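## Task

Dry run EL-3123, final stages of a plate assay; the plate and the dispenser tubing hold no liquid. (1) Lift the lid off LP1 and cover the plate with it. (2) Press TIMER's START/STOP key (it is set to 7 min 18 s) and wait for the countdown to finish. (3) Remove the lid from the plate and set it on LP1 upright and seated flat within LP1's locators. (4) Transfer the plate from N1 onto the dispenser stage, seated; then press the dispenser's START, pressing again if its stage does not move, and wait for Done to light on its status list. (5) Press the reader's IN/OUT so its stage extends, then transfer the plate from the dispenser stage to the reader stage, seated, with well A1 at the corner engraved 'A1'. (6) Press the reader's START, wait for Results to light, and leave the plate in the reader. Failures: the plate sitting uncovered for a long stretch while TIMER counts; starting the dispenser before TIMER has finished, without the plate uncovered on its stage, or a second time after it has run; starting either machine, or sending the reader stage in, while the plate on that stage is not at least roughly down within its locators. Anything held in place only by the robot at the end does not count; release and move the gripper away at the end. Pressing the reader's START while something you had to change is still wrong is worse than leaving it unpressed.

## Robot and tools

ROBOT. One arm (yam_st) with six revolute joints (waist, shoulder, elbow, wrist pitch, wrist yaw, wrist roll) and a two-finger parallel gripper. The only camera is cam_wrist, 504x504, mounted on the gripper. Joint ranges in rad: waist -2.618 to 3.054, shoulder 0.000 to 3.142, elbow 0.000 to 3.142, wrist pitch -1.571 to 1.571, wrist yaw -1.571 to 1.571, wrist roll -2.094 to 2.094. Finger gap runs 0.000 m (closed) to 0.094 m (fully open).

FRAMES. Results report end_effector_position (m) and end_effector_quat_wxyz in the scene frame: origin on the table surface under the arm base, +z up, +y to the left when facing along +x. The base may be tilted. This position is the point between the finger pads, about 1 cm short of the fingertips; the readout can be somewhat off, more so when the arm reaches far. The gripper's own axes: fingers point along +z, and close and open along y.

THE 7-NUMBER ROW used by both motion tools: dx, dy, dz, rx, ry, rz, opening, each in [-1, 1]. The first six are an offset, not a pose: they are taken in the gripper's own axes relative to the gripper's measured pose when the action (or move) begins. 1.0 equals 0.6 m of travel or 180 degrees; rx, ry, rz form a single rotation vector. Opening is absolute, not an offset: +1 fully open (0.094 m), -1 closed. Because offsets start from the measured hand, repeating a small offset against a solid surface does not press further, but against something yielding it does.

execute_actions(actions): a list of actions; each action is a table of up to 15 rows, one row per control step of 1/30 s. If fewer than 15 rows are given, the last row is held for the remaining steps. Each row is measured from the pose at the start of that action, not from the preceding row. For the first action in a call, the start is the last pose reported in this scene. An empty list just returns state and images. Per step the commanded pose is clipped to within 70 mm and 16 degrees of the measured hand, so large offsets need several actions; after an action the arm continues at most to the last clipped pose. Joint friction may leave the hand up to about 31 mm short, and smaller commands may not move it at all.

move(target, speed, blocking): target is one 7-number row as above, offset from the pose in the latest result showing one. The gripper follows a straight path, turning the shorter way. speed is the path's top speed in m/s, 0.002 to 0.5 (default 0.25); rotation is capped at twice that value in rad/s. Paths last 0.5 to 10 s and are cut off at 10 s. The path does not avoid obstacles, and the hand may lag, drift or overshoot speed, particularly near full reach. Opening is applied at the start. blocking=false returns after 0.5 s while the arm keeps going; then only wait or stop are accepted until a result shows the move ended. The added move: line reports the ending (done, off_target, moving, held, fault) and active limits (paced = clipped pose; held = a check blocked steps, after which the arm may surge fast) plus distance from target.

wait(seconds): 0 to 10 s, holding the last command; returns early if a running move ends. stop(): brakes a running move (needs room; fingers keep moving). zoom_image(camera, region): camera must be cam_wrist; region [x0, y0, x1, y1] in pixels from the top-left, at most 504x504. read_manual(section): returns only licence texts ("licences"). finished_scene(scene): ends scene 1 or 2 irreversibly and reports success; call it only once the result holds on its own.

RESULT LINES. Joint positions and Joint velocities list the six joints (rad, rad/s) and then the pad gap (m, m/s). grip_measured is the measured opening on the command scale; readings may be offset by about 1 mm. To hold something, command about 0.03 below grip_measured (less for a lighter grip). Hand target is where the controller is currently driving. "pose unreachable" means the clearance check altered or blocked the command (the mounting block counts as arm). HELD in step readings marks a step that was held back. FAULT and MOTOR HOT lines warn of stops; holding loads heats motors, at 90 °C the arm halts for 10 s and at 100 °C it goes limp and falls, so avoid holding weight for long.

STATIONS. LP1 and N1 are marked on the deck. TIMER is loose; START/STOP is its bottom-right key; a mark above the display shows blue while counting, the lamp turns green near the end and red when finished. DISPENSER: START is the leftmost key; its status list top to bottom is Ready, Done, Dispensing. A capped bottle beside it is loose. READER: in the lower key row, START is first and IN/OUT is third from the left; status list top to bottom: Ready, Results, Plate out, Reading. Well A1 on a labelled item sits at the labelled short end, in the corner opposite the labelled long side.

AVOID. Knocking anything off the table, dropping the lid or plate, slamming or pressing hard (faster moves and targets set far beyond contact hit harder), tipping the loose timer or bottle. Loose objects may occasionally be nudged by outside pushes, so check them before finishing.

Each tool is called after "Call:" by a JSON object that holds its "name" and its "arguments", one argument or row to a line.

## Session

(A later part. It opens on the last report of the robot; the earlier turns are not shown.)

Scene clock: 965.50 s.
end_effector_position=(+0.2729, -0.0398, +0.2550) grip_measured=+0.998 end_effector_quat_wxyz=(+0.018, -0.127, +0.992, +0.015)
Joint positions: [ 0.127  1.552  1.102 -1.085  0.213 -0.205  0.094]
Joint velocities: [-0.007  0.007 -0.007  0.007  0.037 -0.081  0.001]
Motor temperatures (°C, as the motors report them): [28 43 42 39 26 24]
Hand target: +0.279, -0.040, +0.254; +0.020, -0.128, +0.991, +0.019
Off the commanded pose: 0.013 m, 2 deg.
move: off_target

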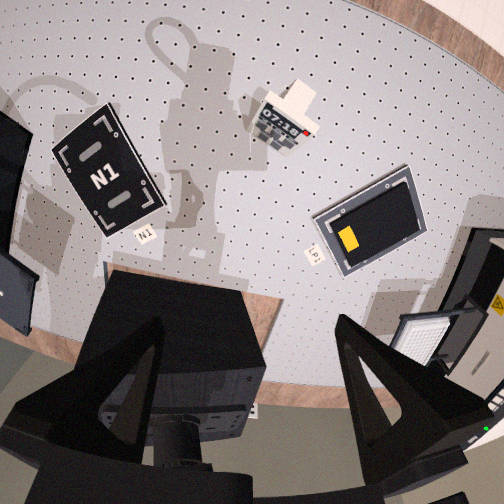

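Call:
{"name": "move", "arguments": {
  "target": [0.375,-0.478,0.14,0.008,0.012,0,1],
  "speed": 0.25
}}

Scene clock: 971.57 s.
end_effector_position=(+0.1372, -0.3625, +0.1571) grip_measured=+0.998 end_effector_quat_wxyz=(+0.019, -0.120, +0.993, +0.005)
Joint positions: [-1.118  1.81   1.305 -0.831  0.04  -1.437  0.094]
Joint velocities: [-0.002  0.012  0.002 -0.051 -0.051 -0.095  0.001]
Motor temperatures (°C, as the motors report them): [28 43 42 38 26 24]
Hand target: +0.138, -0.365, +0.155; +0.021, -0.124, +0.992, +0.009
Off the commanded pose: 0.011 m, 2 deg.
move: off_target

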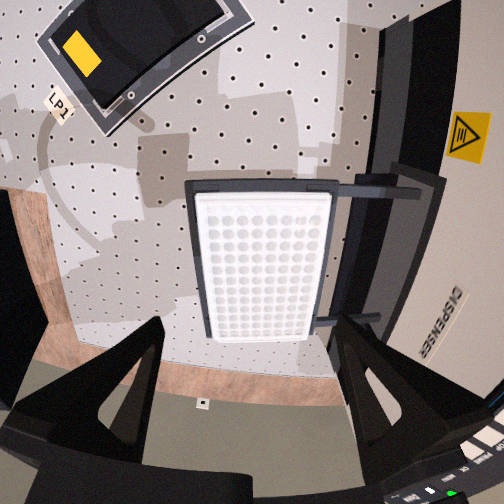

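Call:
{"name": "move", "arguments": {
  "target": [0.03,-0.022,0.055,0.006,0.014,0,1],
  "speed": 0.08
}}

Scene clock: 975.67 s.
end_effector_position=(+0.1300, -0.3799, +0.1318) grip_measured=+0.998 end_effector_quat_wxyz=(+0.005, -0.120, +0.993, -0.012)
Joint positions: [-1.144  1.882  1.305 -0.732  0.067 -1.464  0.094]
Joint velocities: [ 0.012  0.007 -0.017  0.066  0.022  0.007 -0.   ]
Motor temperatures (°C, as the motors report them): [28 44 42 37 26 24]
Hand target: +0.124, -0.380, +0.124; -0.001, -0.120, +0.993, -0.007
Off the commanded pose: 0.010 m, 1 deg.
move: done

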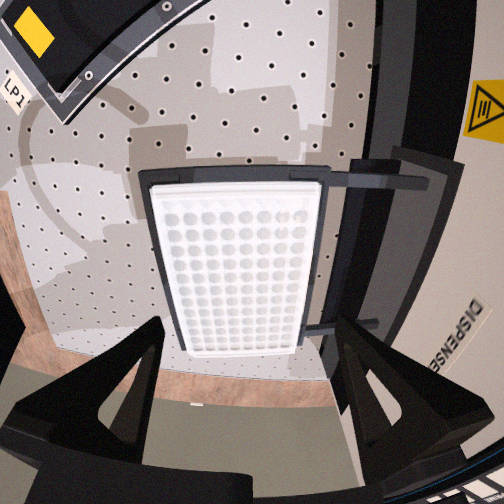

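Overshot by about 6 mm; correcting left.

Call:
{"name": "move", "arguments": {
  "target": [0,0.012,0.01,-0.011,0,0,1],
  "speed": 0.05
}}

Scene clock: 978.83 s.
end_effector_position=(+0.1295, -0.3787, +0.1318) grip_measured=+0.998 end_effector_quat_wxyz=(+0.005, -0.120, +0.993, -0.009)
Joint positions: [-1.144  1.882  1.305 -0.738  0.068 -1.465  0.094]
Joint velocities: [-0.007 -0.002 -0.002 -0.007 -0.037  0.007 -0.   ]
Motor temperatures (°C, as the motors report them): [28 44 41 37 26 24]
Hand target: +0.128, -0.373, +0.126; +0.003, -0.120, +0.993, +0.005
Off the commanded pose: 0.008 m, 2 deg.
move: done

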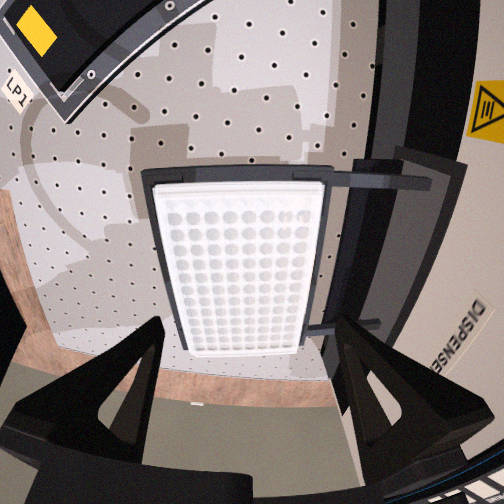

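Call:
{"name": "move", "arguments": {
  "target": [0,0.012,0,-0.011,0,0,1],
  "speed": 0.05
}}

Call:
{"name": "move", "arguments": {
  "target": [0,0,0.03,0,0,0,1],
  "speed": 0.05
}}

Scene clock: 982.57 s.
end_effector_position=(+0.1274, -0.3731, +0.1317) grip_measured=+0.998 end_effector_quat_wxyz=(+0.002, -0.121, +0.993, +0.003)
Joint positions: [-1.144  1.882  1.305 -0.762  0.068 -1.465  0.094]
Joint velocities: [ 0.002 -0.007  0.002 -0.037 -0.037 -0.095 -0.   ]
Motor temperatures (°C, as the motors report them): [28 45 41 36 26 24]
Hand target: +0.128, -0.372, +0.132; +0.002, -0.120, +0.993, +0.008
Off the commanded pose: 0.001 m, 1 deg.
move: done

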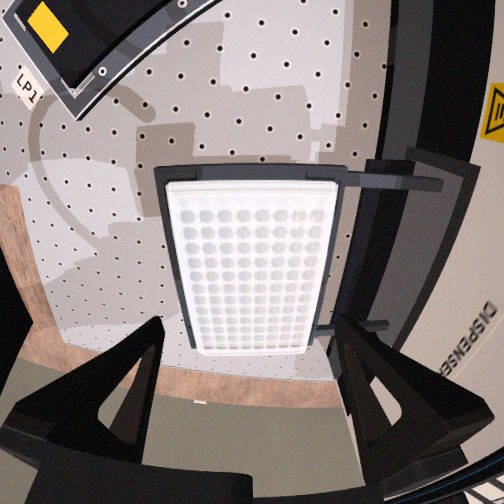

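Scene clock: 983.40 s.
end_effector_position=(+0.1307, -0.3808, +0.1254) grip_measured=+0.998 end_effector_quat_wxyz=(+0.005, -0.120, +0.993, -0.011)
Joint positions: [-1.144  1.9    1.305 -0.716  0.068 -1.465  0.094]
Joint velocities: [-0.007 -0.007 -0.017  0.007 -0.066  0.022 -0.001]
Motor temperatures (°C, as the motors report them): [28 45 41 36 26 24]
Hand target: +0.127, -0.373, +0.114; +0.002, -0.121, +0.993, +0.003
Off the commanded pose: 0.014 m, 2 deg.
move: off_target

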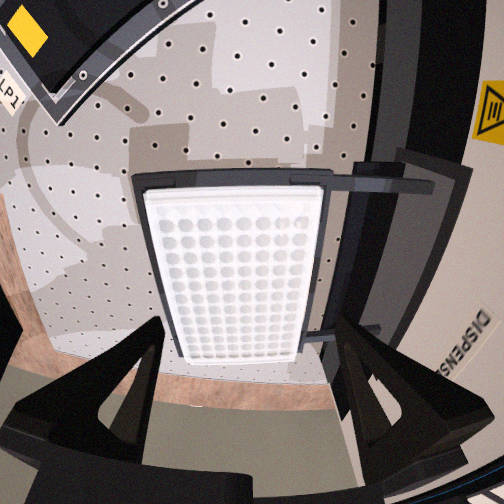

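Call:
{"name": "move", "arguments": {
  "target": [0,0.026,0.022,-0.014,0,0,1],
  "speed": 0.04
}}

Scene clock: 988.00 s.
end_effector_position=(+0.1285, -0.3737, +0.1210) grip_measured=+0.998 end_effector_quat_wxyz=(+0.003, -0.121, +0.993, -0.002)
Joint positions: [-1.144  1.9    1.284 -0.714  0.068 -1.465  0.094]
Joint velocities: [ 0.012 -0.002 -0.012  0.007  0.081 -0.007 -0.   ]
Motor temperatures (°C, as the motors report them): [28 46 41 36 26 24]
Hand target: +0.127, -0.366, +0.112; +0.002, -0.120, +0.993, +0.011
Off the commanded pose: 0.012 m, 1 deg.
move: off_target

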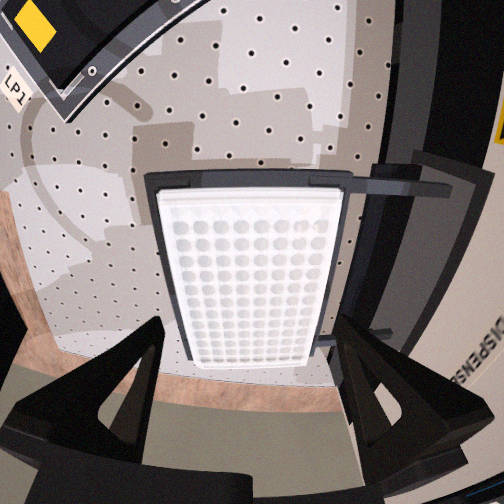

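Call:
{"name": "move", "arguments": {
  "target": [0,0.013,0.048,-0.008,0,0,1],
  "speed": 0.04
}}

Scene clock: 991.70 s.
end_effector_position=(+0.1294, -0.3723, +0.1021) grip_measured=+0.998 end_effector_quat_wxyz=(+0.002, -0.121, +0.993, +0.001)
Joint positions: [-1.144  1.944  1.266 -0.657  0.068 -1.465  0.094]
Joint velocities: [-0.007  0.002 -0.012 -0.007 -0.037  0.007  0.001]
Motor temperatures (°C, as the motors report them): [28 46 40 35 26 24]
Hand target: +0.126, -0.367, +0.093; +0.001, -0.121, +0.993, +0.011
Off the commanded pose: 0.012 m, 1 deg.
move: off_target

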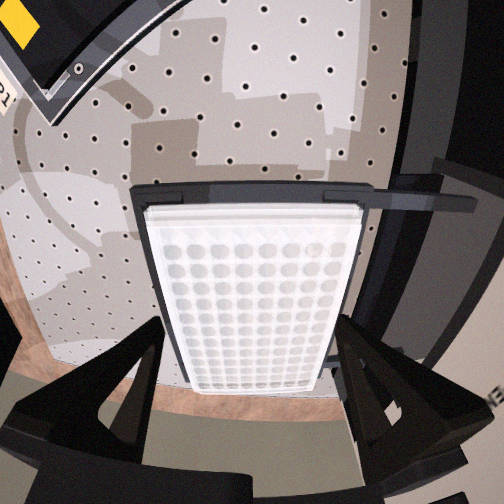

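Call:
{"name": "move", "arguments": {
  "target": [0,0,0,0,0,0,0.72]
}}

Call:
{"name": "move", "arguments": {
  "target": [0,0,-0.15,0,0,0,0.72],
  "speed": 0.08
}}

Scene clock: 996.40 s.
end_effector_position=(+0.1300, -0.3736, +0.1021) grip_measured=+0.737 end_effector_quat_wxyz=(+0.003, -0.121, +0.993, -0.002)
Joint positions: [-1.144  1.944  1.266 -0.651  0.067 -1.465  0.082]
Joint velocities: [-0.012  0.002  0.007 -0.037 -0.007 -0.051 -0.002]
Motor temperatures (°C, as the motors report them): [28 47 40 35 26 24]
Hand target: +0.129, -0.372, +0.102; +0.002, -0.121, +0.993, +0.001
Off the commanded pose: 0.001 m, 0 deg.
move: done

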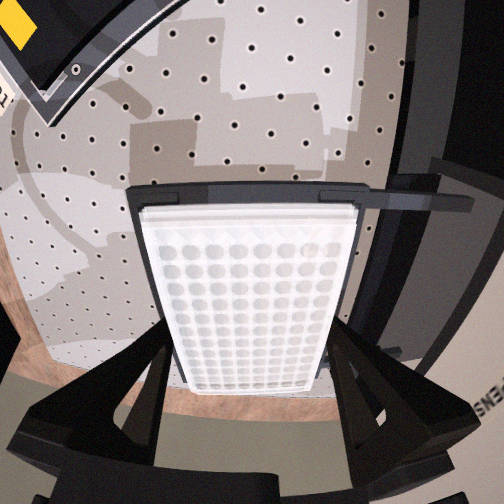

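Scene clock: 998.03 s.
end_effector_position=(+0.1255, -0.3681, +0.1806) grip_measured=+0.737 end_effector_quat_wxyz=(+0.001, -0.120, +0.993, +0.010)
Joint positions: [-1.135  1.789  1.378 -0.943  0.067 -1.453  0.082]
Joint velocities: [-0.017  0.012  0.017  0.066  0.066 -0.022 -0.   ]
Motor temperatures (°C, as the motors report them): [28 48 40 35 26 24]
Hand target: +0.130, -0.371, +0.191; +0.003, -0.121, +0.993, -0.002
Off the commanded pose: 0.013 m, 1 deg.
move: off_target

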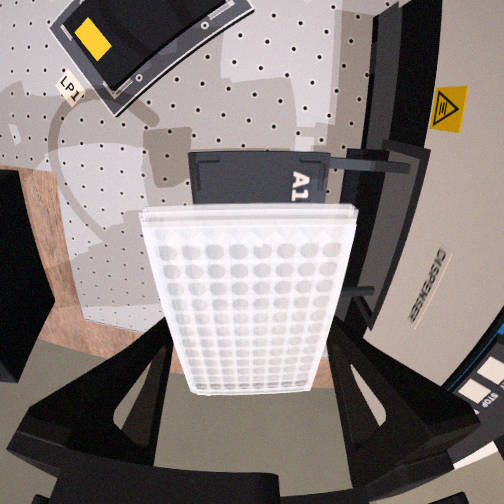

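Call:
{"name": "move", "arguments": {
  "target": [-0.385,0.485,-0.067,0,0,0.1,0.705],
  "speed": 0.2
}}

Scene clock: 1004.07 s.
end_effector_position=(+0.2706, -0.0366, +0.2153) grip_measured=+0.728 end_effector_quat_wxyz=(-0.013, +0.033, +0.999, +0.003)
Joint positions: [ 0.119  1.645  1.03  -0.98   0.239  0.122  0.081]
Joint velocities: [-0.007  0.002 -0.017  0.007  0.081  0.037  0.   ]
Motor temperatures (°C, as the motors report them): [28 49 40 35 26 24]
Hand target: +0.273, -0.036, +0.215; -0.019, +0.033, +0.999, -0.002
Off the commanded pose: 0.017 m, 2 deg.
move: off_target

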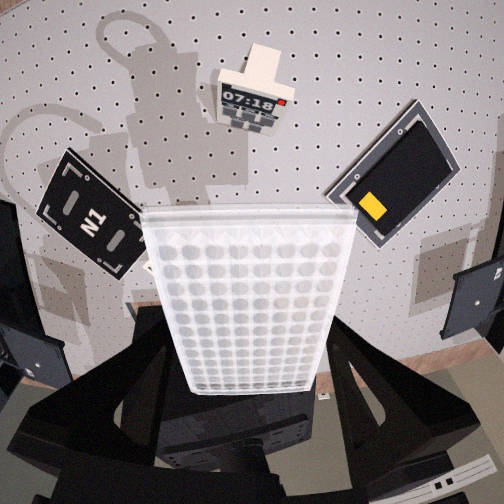

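Call:
{"name": "move", "arguments": {
  "target": [0.288,0.493,0.025,0,-0.008,0.105,0.705],
  "speed": 0.2
}}

Scene clock: 1011.73 s.
end_effector_position=(+0.1241, +0.2570, +0.1969) grip_measured=+0.728 end_effector_quat_wxyz=(+0.009, +0.196, +0.980, -0.014)
Joint positions: [ 1.26   2.061  1.147 -0.906  0.126  1.6    0.081]
Joint velocities: [-0.027 -0.007 -0.012  0.022 -0.066  0.095  0.001]
Motor temperatures (°C, as the motors report them): [28 48 41 34 26 24]
Hand target: +0.123, +0.260, +0.196; +0.006, +0.199, +0.980, -0.019
Off the commanded pose: 0.017 m, 2 deg.
move: off_target

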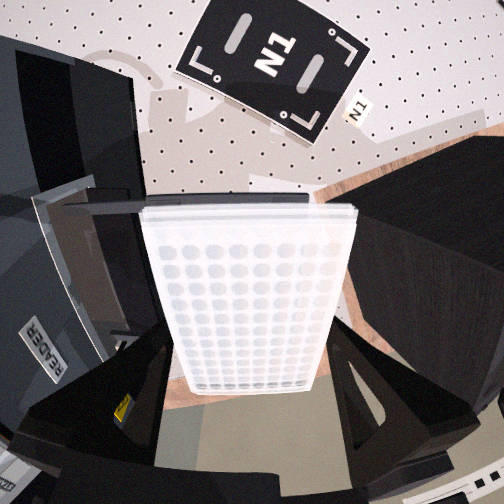

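Call:
{"name": "move", "arguments": {
  "target": [0.05,0.03,0.03,-0.01,0.009,0,0.705],
  "speed": 0.08
}}

Scene clock: 1016.90 s.
end_effector_position=(+0.1075, +0.2778, +0.1803) grip_measured=+0.728 end_effector_quat_wxyz=(+0.002, +0.196, +0.981, -0.001)
Joint positions: [ 1.314  2.122  1.147 -0.827  0.095  1.649  0.081]
Joint velocities: [-0.012 -0.002  0.032  0.022 -0.051  0.051 -0.001]
Motor temperatures (°C, as the motors report them): [28 47 41 34 26 24]
Hand target: +0.104, +0.284, +0.178; -0.001, +0.196, +0.981, +0.003
Off the commanded pose: 0.008 m, 1 deg.
move: done

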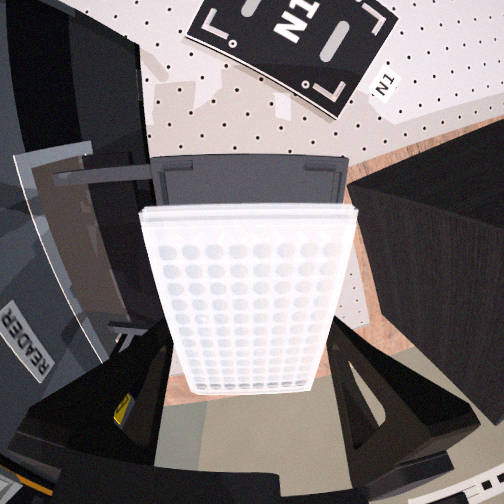

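Call:
{"name": "move", "arguments": {
  "target": [-0.014,0,0.028,0,-0.006,0,0.705],
  "speed": 0.04
}}

Scene clock: 1021.23 s.
end_effector_position=(+0.1139, +0.2817, +0.1768) grip_measured=+0.728 end_effector_quat_wxyz=(+0.010, +0.196, +0.980, +0.014)
Joint positions: [ 1.306  2.122  1.131 -0.779  0.11   1.639  0.081]
Joint velocities: [ 0.007 -0.017  0.007 -0.037 -0.037 -0.095  0.001]
Motor temperatures (°C, as the motors report them): [28 47 41 34 26 24]
Hand target: +0.115, +0.274, +0.164; +0.010, +0.196, +0.981, -0.003
Off the commanded pose: 0.015 m, 2 deg.
move: off_target

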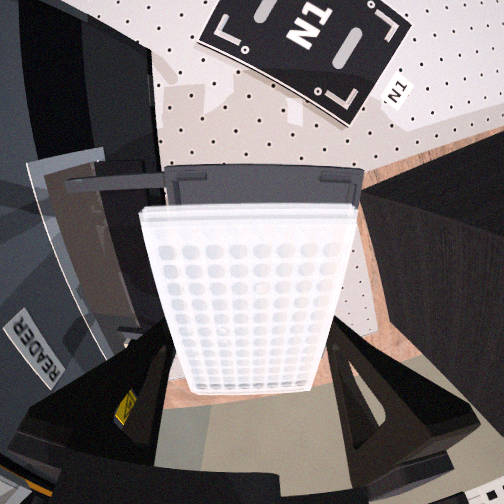

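Call:
{"name": "move", "arguments": {
  "target": [0,-0.023,0.036,0.02,0,0,0.705],
  "speed": 0.04
}}

Scene clock: 1024.70 s.
end_effector_position=(+0.1106, +0.2753, +0.1643) grip_measured=+0.728 end_effector_quat_wxyz=(+0.008, +0.194, +0.981, -0.006)
Joint positions: [ 1.306  2.155  1.12  -0.774  0.111  1.638  0.081]
Joint velocities: [-0.002  0.002 -0.007 -0.022 -0.081 -0.022  0.   ]
Motor temperatures (°C, as the motors report them): [28 47 41 34 26 24]
Hand target: +0.109, +0.269, +0.155; +0.004, +0.197, +0.980, -0.017
Off the commanded pose: 0.011 m, 1 deg.
move: off_target

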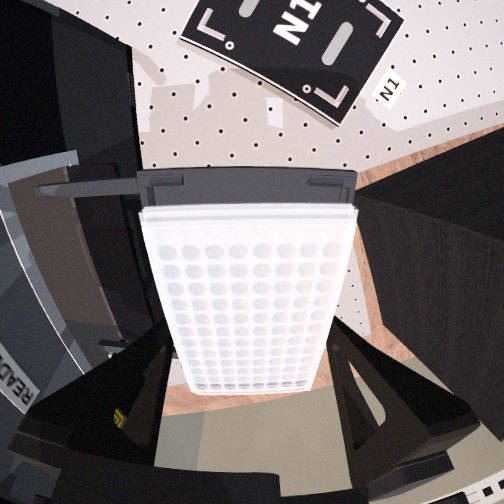

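Call:
{"name": "move", "arguments": {
  "target": [-0.01,0,0,0,-0.007,0,0.705],
  "speed": 0.03
}}

Call:
{"name": "move", "arguments": {
  "target": [0,-0.009,0.025,0.006,0,0,0.705],
  "speed": 0.03
}}

Scene clock: 1030.07 s.
end_effector_position=(+0.1131, +0.2745, +0.1643) grip_measured=+0.728 end_effector_quat_wxyz=(+0.016, +0.194, +0.981, -0.007)
Joint positions: [ 1.306  2.155  1.12  -0.774  0.126  1.638  0.081]
Joint velocities: [-0.017 -0.002 -0.002  0.037  0.007 -0.066  0.   ]
Motor temperatures (°C, as the motors report them): [28 47 40 33 26 24]
Hand target: +0.116, +0.273, +0.164; +0.019, +0.194, +0.981, -0.008
Off the commanded pose: 0.003 m, 0 deg.
move: done

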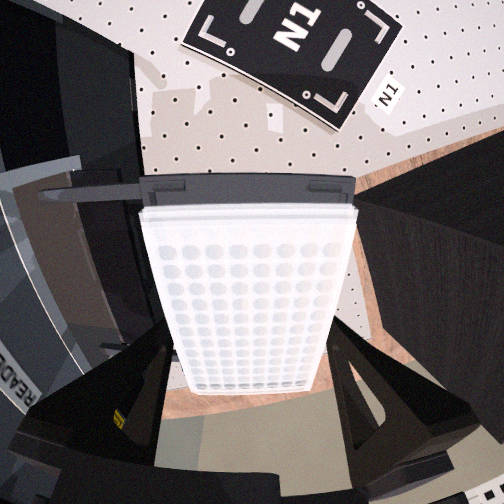

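Scene clock: 1030.90 s.
end_effector_position=(+0.1133, +0.2758, +0.1618) grip_measured=+0.728 end_effector_quat_wxyz=(+0.016, +0.194, +0.981, -0.001)
Joint positions: [ 1.306  2.155  1.108 -0.751  0.126  1.638  0.081]
Joint velocities: [-0.012 -0.002  0.012 -0.051  0.037 -0.051  0.   ]
Motor temperatures (°C, as the motors report them): [28 47 40 33 26 24]
Hand target: +0.111, +0.269, +0.150; +0.014, +0.194, +0.981, -0.016
Off the commanded pose: 0.014 m, 2 deg.
move: off_target

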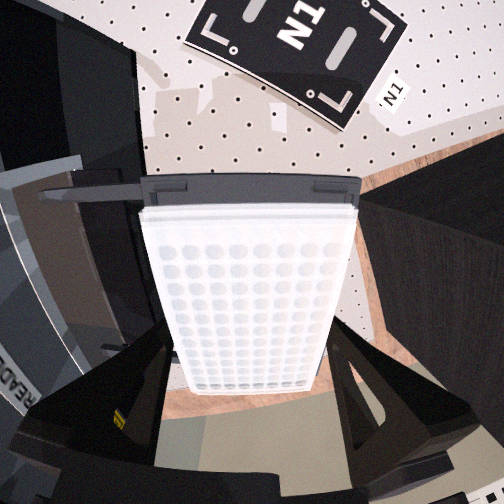

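Call:
{"name": "move", "arguments": {
  "target": [0,-0.012,0.028,0.01,0,0,0.705],
  "speed": 0.03
}}

Scene clock: 1033.80 s.
end_effector_position=(+0.1142, +0.2776, +0.1577) grip_measured=+0.728 end_effector_quat_wxyz=(+0.018, +0.195, +0.981, -0.000)
Joint positions: [ 1.306  2.169  1.108 -0.735  0.13   1.638  0.081]
Joint velocities: [ 0.002  0.002 -0.007  0.051 -0.037 -0.007  0.   ]
Motor temperatures (°C, as the motors report them): [28 47 40 33 26 24]
Hand target: +0.111, +0.269, +0.146; +0.013, +0.195, +0.981, -0.016
Off the commanded pose: 0.016 m, 2 deg.
move: off_target

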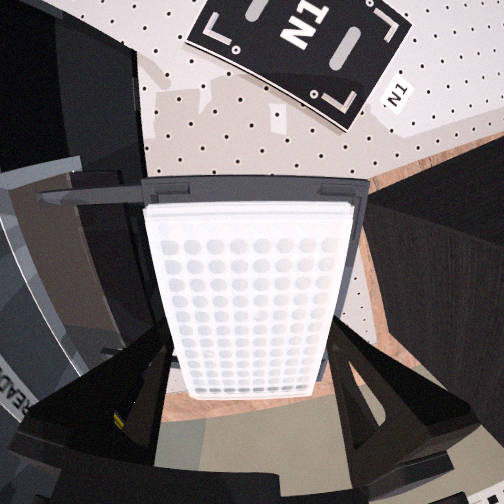

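Call:
{"name": "move", "arguments": {
  "target": [0,-0.006,-0.016,0.004,0,0,0.705],
  "speed": 0.03
}}

Scene clock: 1036.97 s.
end_effector_position=(+0.1133, +0.2745, +0.1577) grip_measured=+0.728 end_effector_quat_wxyz=(+0.018, +0.194, +0.981, -0.007)
Joint positions: [ 1.306  2.169  1.108 -0.748  0.131  1.639  0.081]
Joint velocities: [ 0.022 -0.007 -0.007  0.051  0.007 -0.037 -0.   ]
Motor temperatures (°C, as the motors report them): [28 47 40 33 26 24]
Hand target: +0.112, +0.274, +0.167; +0.017, +0.195, +0.981, -0.006
Off the commanded pose: 0.010 m, 0 deg.
move: done

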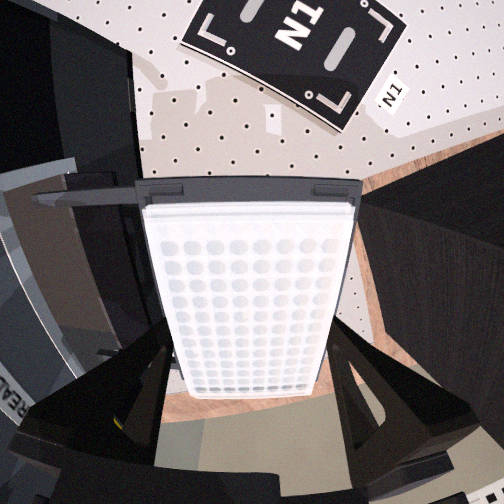

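Call:
{"name": "zoom_image", "arguments": {
  "camera": "cam_wrist",
  "region": [110,160,390,410]
}}

Region (110, 160, 390, 410) of cam_wrist's 504x504 image, scaled by 1.800, with more detail than that image has; it fills the top 450 rows of this view, and the rest is white.

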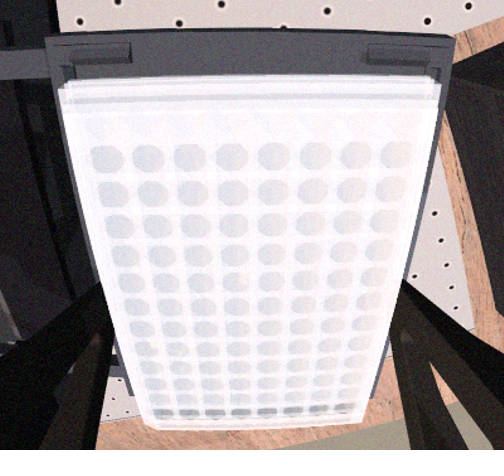

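Call:
{"name": "move", "arguments": {
  "target": [-0.008,0,0,0,-0.006,0,0.705],
  "speed": 0.03
}}

Call:
{"name": "move", "arguments": {
  "target": [0,0,0,0,0,0,1]
}}

Call:
{"name": "move", "arguments": {
  "target": [0,0,-0.12,0,0.015,0,1],
  "speed": 0.08
}}

Call:
{"name": "zoom_image", "arguments": {
  "camera": "cam_wrist",
  "region": [130,120,380,370]
}}

Scene clock: 1047.20 s.
end_effector_position=(+0.1138, +0.2746, +0.1577) grip_measured=+0.728 end_effector_quat_wxyz=(+0.019, +0.194, +0.981, -0.006)
Joint positions: [ 1.306  2.169  1.108 -0.747  0.133  1.639  0.081]
Joint velocities: [ 0.007 -0.012 -0.002  0.037 -0.007  0.007  0.001]
Motor temperatures (°C, as the motors report them): [28 49 40 33 26 24]
Hand target: +0.118, +0.273, +0.158; +0.027, +0.194, +0.981, -0.008
Off the commanded pose: 0.004 m, 1 deg.
move: done

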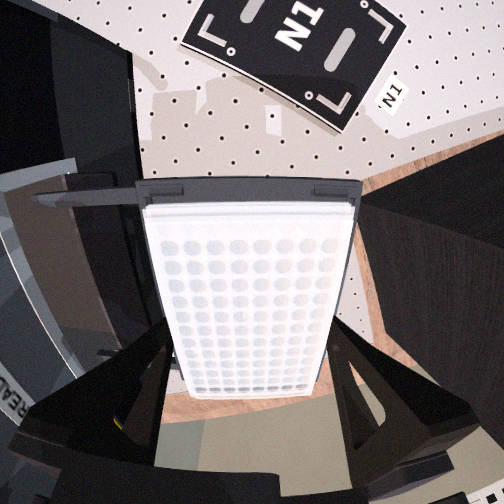

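Scene clock: 1047.70 s.
end_effector_position=(+0.1138, +0.2746, +0.1577) grip_measured=+0.998 end_effector_quat_wxyz=(+0.019, +0.194, +0.981, -0.006)
Joint positions: [ 1.306  2.169  1.108 -0.747  0.133  1.639  0.094]
Joint velocities: [-0.012  0.012  0.007 -0.037  0.022 -0.007 -0.001]
Motor temperatures (°C, as the motors report them): [28 49 40 33 26 24]
Hand target: +0.114, +0.275, +0.158; +0.019, +0.194, +0.981, -0.006
Off the commanded pose: 0.000 m, 0 deg.
move: done

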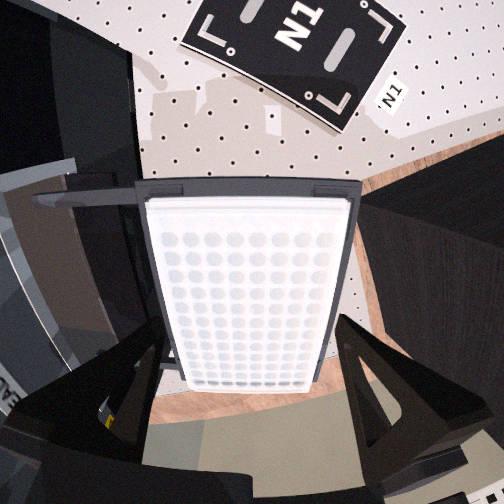

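Scene clock: 1049.13 s.
end_effector_position=(+0.1114, +0.2710, +0.2197) grip_measured=+0.998 end_effector_quat_wxyz=(-0.002, +0.193, +0.981, -0.013)
Joint positions: [ 1.306  2.062  1.24  -1.005  0.093  1.639  0.094]
Joint velocities: [-0.002  0.007  0.017 -0.081 -0.037 -0.095  0.   ]
Motor temperatures (°C, as the motors report them): [28 49 40 33 26 24]
Hand target: +0.110, +0.275, +0.229; -0.004, +0.194, +0.981, -0.002
Off the commanded pose: 0.011 m, 1 deg.
move: off_target

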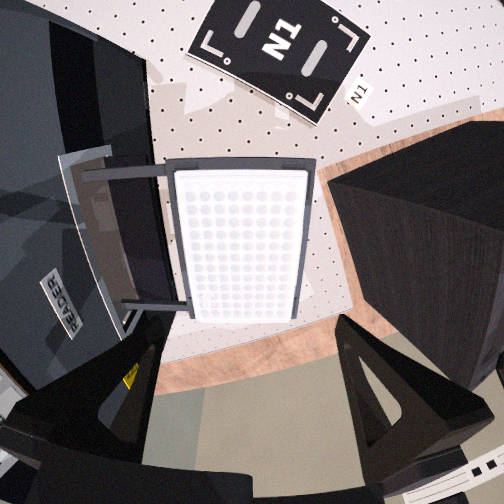

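Region (130, 120, 380, 370) of cam_wrist's 504x504 image, scaled by 2.016, with more detail than that image has.

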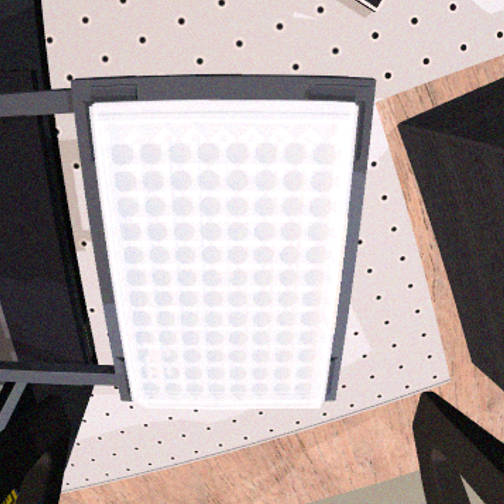

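Call:
{"name": "move", "arguments": {
  "target": [0,-0.12,-0.08,0,0,-0.5,1],
  "speed": 0.25
}}

Call:
{"name": "move", "arguments": {
  "target": [0,0,0,0,-0.15,0,1],
  "speed": 0.2
}}

Call:
{"name": "zoom_image", "arguments": {
  "camera": "cam_wrist",
  "region": [130,120,380,370]
}}

Scene clock: 1057.93 s.
end_effector_position=(+0.0901, +0.2113, +0.2665) grip_measured=+0.998 end_effector_quat_wxyz=(-0.006, -0.546, +0.838, -0.008)
Joint positions: [ 1.328  1.773  1.106 -1.154  0.092  0.115  0.094]
Joint velocities: [-0.002  0.002  0.007 -0.037  0.007  0.007  0.001]
Motor temperatures (°C, as the motors report them): [28 50 40 32 26 24]
Hand target: +0.084, +0.205, +0.267; -0.011, -0.557, +0.830, -0.009
Off the commanded pose: 0.008 m, 2 deg.
move: done

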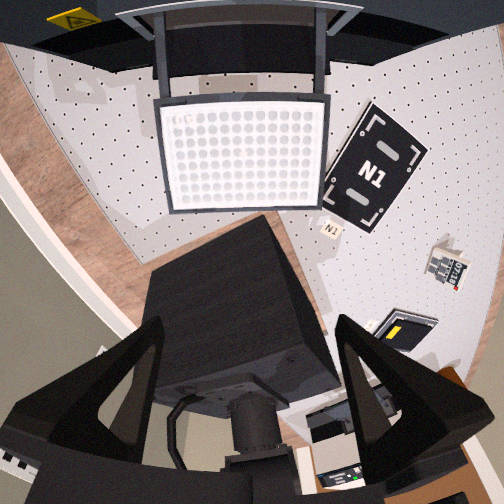

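Scene clock: 1059.73 s.
end_effector_position=(+0.0928, +0.2130, +0.2638) grip_measured=+0.998 end_effector_quat_wxyz=(+0.181, -0.529, +0.821, +0.118)
Joint positions: [ 1.348  1.359  0.689 -0.697  0.134  0.096  0.094]
Joint velocities: [ 0.002  0.002 -0.007  0.037 -0.007  0.022  0.   ]
Motor temperatures (°C, as the motors report them): [28 50 40 32 26 24]
Hand target: +0.090, +0.212, +0.264; +0.190, -0.536, +0.814, +0.119
Off the commanded pose: 0.004 m, 1 deg.
move: done

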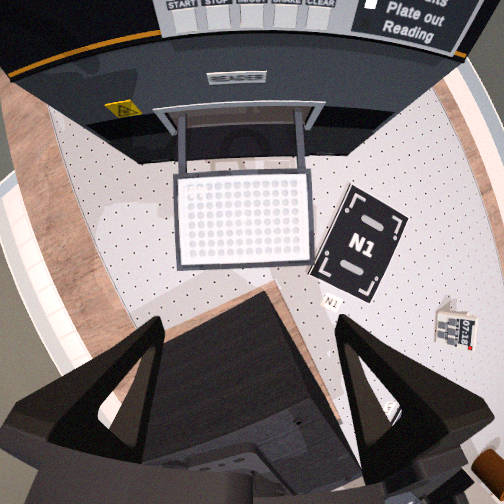

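Region (130, 120, 380, 370) of cam_wrist's 504x504 image, scaled by 2.016, with more detail than that image has.

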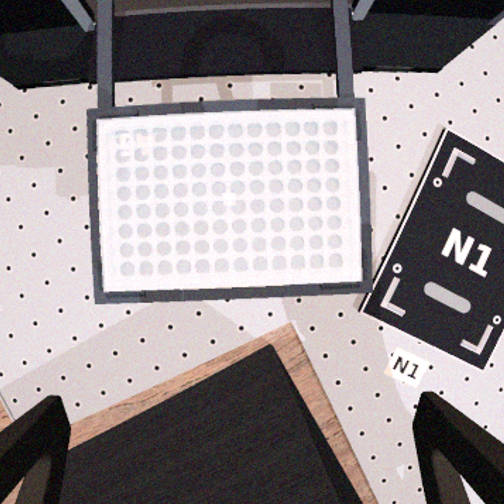

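Call:
{"name": "move", "arguments": {
  "target": [-0.195,0.065,0.078,0,-0.27,0,-1],
  "speed": 0.15
}}

Scene clock: 1069.87 s.
end_effector_position=(+0.1171, +0.3493, +0.2862) grip_measured=-0.997 end_effector_quat_wxyz=(+0.513, -0.425, +0.667, +0.334)
Joint positions: [1.437 1.835 0.337 1.012 0.239 0.006 0.   ]
Joint velocities: [ 0.007  0.002  0.012  0.037  0.022 -0.037  0.001]
Motor temperatures (°C, as the motors report them): [28 47 40 34 26 24]
Hand target: +0.112, +0.344, +0.273; +0.505, -0.439, +0.669, +0.323
Off the commanded pose: 0.018 m, 2 deg.
move: off_target

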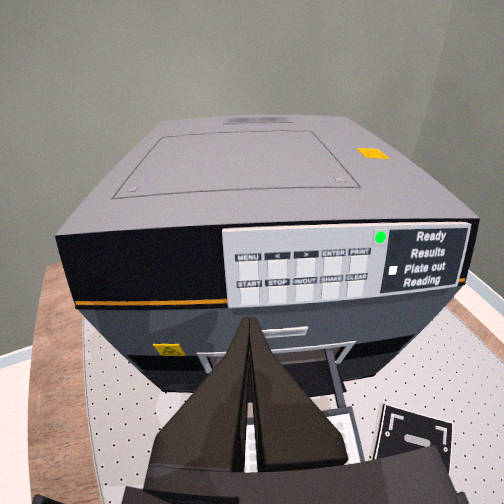

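Call:
{"name": "move", "arguments": {
  "target": [0.02,0,0.042,0,0,0,-1],
  "speed": 0.05
}}

Scene clock: 1072.73 s.
end_effector_position=(+0.1210, +0.3638, +0.2672) grip_measured=-0.997 end_effector_quat_wxyz=(+0.507, -0.428, +0.670, +0.332)
Joint positions: [1.426 1.977 0.382 1.098 0.225 0.004 0.   ]
Joint velocities: [-0.007 -0.002 -0.017  0.022  0.007  0.066 -0.   ]
Motor temperatures (°C, as the motors report them): [28 47 40 35 26 24]
Hand target: +0.126, +0.369, +0.269; +0.512, -0.425, +0.667, +0.334
Off the commanded pose: 0.007 m, 1 deg.
move: done

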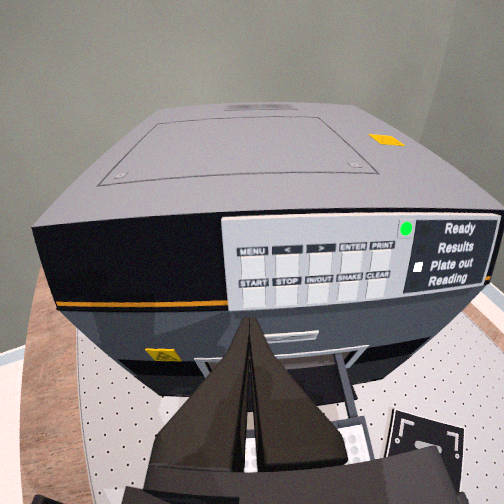

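Call:
{"name": "move", "arguments": {
  "target": [-0.01,-0.005,0.07,0,0,0,-1],
  "speed": 0.03
}}

Scene clock: 1079.00 s.
end_effector_position=(+0.1289, +0.3832, +0.2713) grip_measured=-0.997 end_effector_quat_wxyz=(+0.513, -0.425, +0.664, +0.339)
Joint positions: [ 1.41   2.037  0.458  1.106  0.207 -0.006  0.   ]
Joint velocities: [ 0.002 -0.002  0.007  0.066 -0.081 -0.007  0.001]
Motor temperatures (°C, as the motors report them): [28 46 40 36 26 24]
Hand target: +0.141, +0.398, +0.263; +0.507, -0.428, +0.670, +0.333
Off the commanded pose: 0.023 m, 1 deg.
move: off_target

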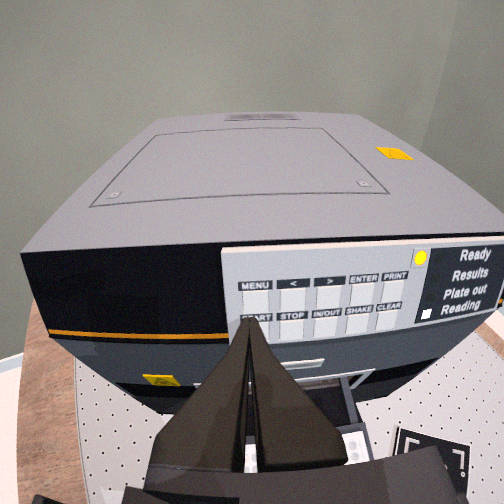

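Call:
{"name": "move", "arguments": {
  "target": [0,0,-0.12,0,0,0,-1],
  "speed": 0.1
}}

Call:
{"name": "wait", "arguments": {
  "seconds": 10
}}

Call:
{"name": "wait", "arguments": {
  "seconds": 10
}}

Call:
{"name": "wait", "arguments": {
  "seconds": 10
}}

Scene clock: 1083.77 s.
end_effector_position=(+0.1042, +0.3240, +0.2880) grip_measured=-0.997 end_effector_quat_wxyz=(+0.518, -0.424, +0.662, +0.338)
Joint positions: [1.474 1.737 0.229 1.035 0.269 0.018 0.   ]
Joint velocities: [ 0.022  0.002 -0.007 -0.037 -0.007  0.007 -0.   ]
Motor temperatures (°C, as the motors report them): [28 45 41 36 26 24]
Hand target: +0.100, +0.320, +0.287; +0.514, -0.425, +0.663, +0.338
Off the commanded pose: 0.006 m, 1 deg.
move: done

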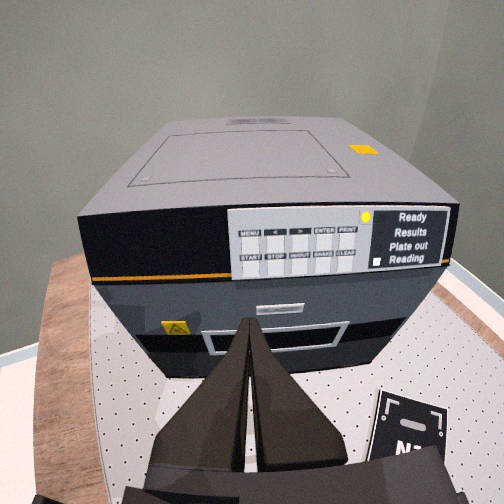

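Scene clock: 1093.77 s.
end_effector_position=(+0.1043, +0.3238, +0.2875) grip_measured=-0.997 end_effector_quat_wxyz=(+0.517, -0.424, +0.663, +0.337)
Joint positions: [1.474 1.737 0.229 1.033 0.27  0.019 0.   ]
Joint velocities: [-0.002 -0.007  0.002 -0.051  0.022 -0.007 -0.001]
Motor temperatures (°C, as the motors report them): [28 45 40 37 26 24]
Hand target: +0.100, +0.320, +0.287; +0.514, -0.425, +0.664, +0.338
Off the commanded pose: 0.006 m, 1 deg.
wait: 10.00 s; at rest by 0.17 s

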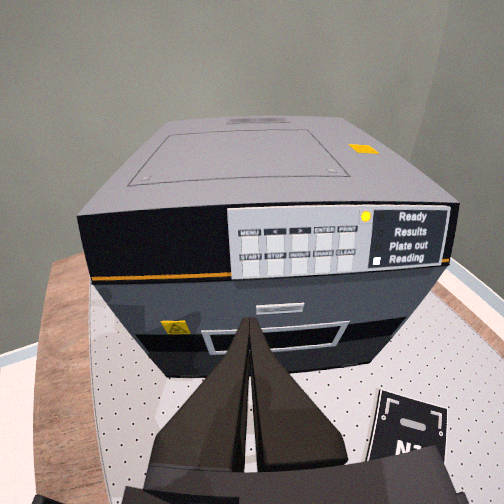

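Scene clock: 1103.77 s.
end_effector_position=(+0.1043, +0.3238, +0.2875) grip_measured=-0.997 end_effector_quat_wxyz=(+0.517, -0.424, +0.663, +0.337)
Joint positions: [1.474 1.737 0.229 1.033 0.27  0.019 0.   ]
Joint velocities: [ 0.002 -0.022  0.002  0.022 -0.037 -0.022 -0.001]
Motor temperatures (°C, as the motors report them): [28 45 40 38 26 24]
Hand target: +0.100, +0.320, +0.287; +0.514, -0.425, +0.664, +0.338
Off the commanded pose: 0.006 m, 1 deg.
wait: 10.00 s; at rest by 0.17 s

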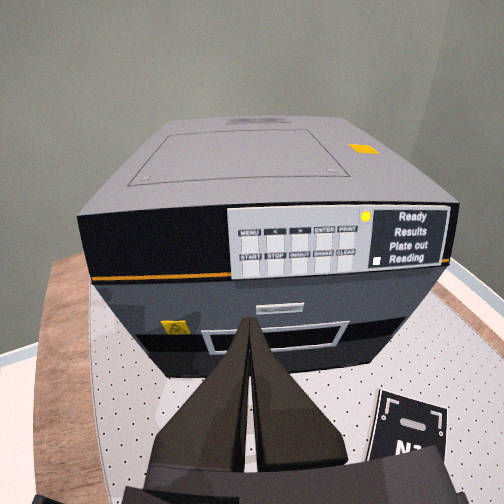

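Scene clock: 1113.77 s.
end_effector_position=(+0.1043, +0.3238, +0.2875) grip_measured=-0.997 end_effector_quat_wxyz=(+0.517, -0.424, +0.663, +0.337)
Joint positions: [1.474 1.737 0.229 1.033 0.27  0.019 0.   ]
Joint velocities: [ 0.012 -0.002  0.007  0.066 -0.066 -0.037 -0.001]
Motor temperatures (°C, as the motors report them): [28 44 39 39 26 24]
Hand target: +0.100, +0.320, +0.287; +0.514, -0.425, +0.664, +0.338
Off the commanded pose: 0.006 m, 1 deg.
wait: 10.00 s; at rest by 0.17 s

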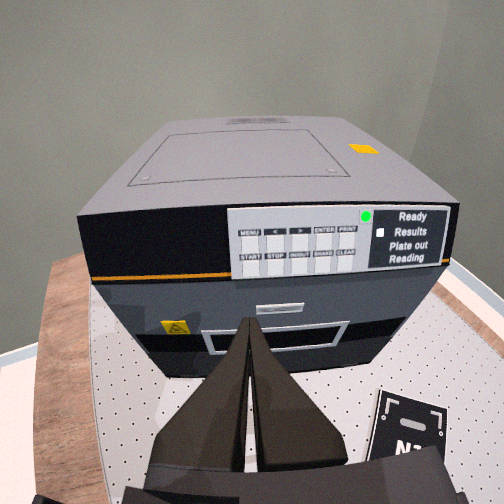

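Call:
{"name": "finished_scene", "arguments": {
  "scene": 2
}}

The scene is finished: the task was done.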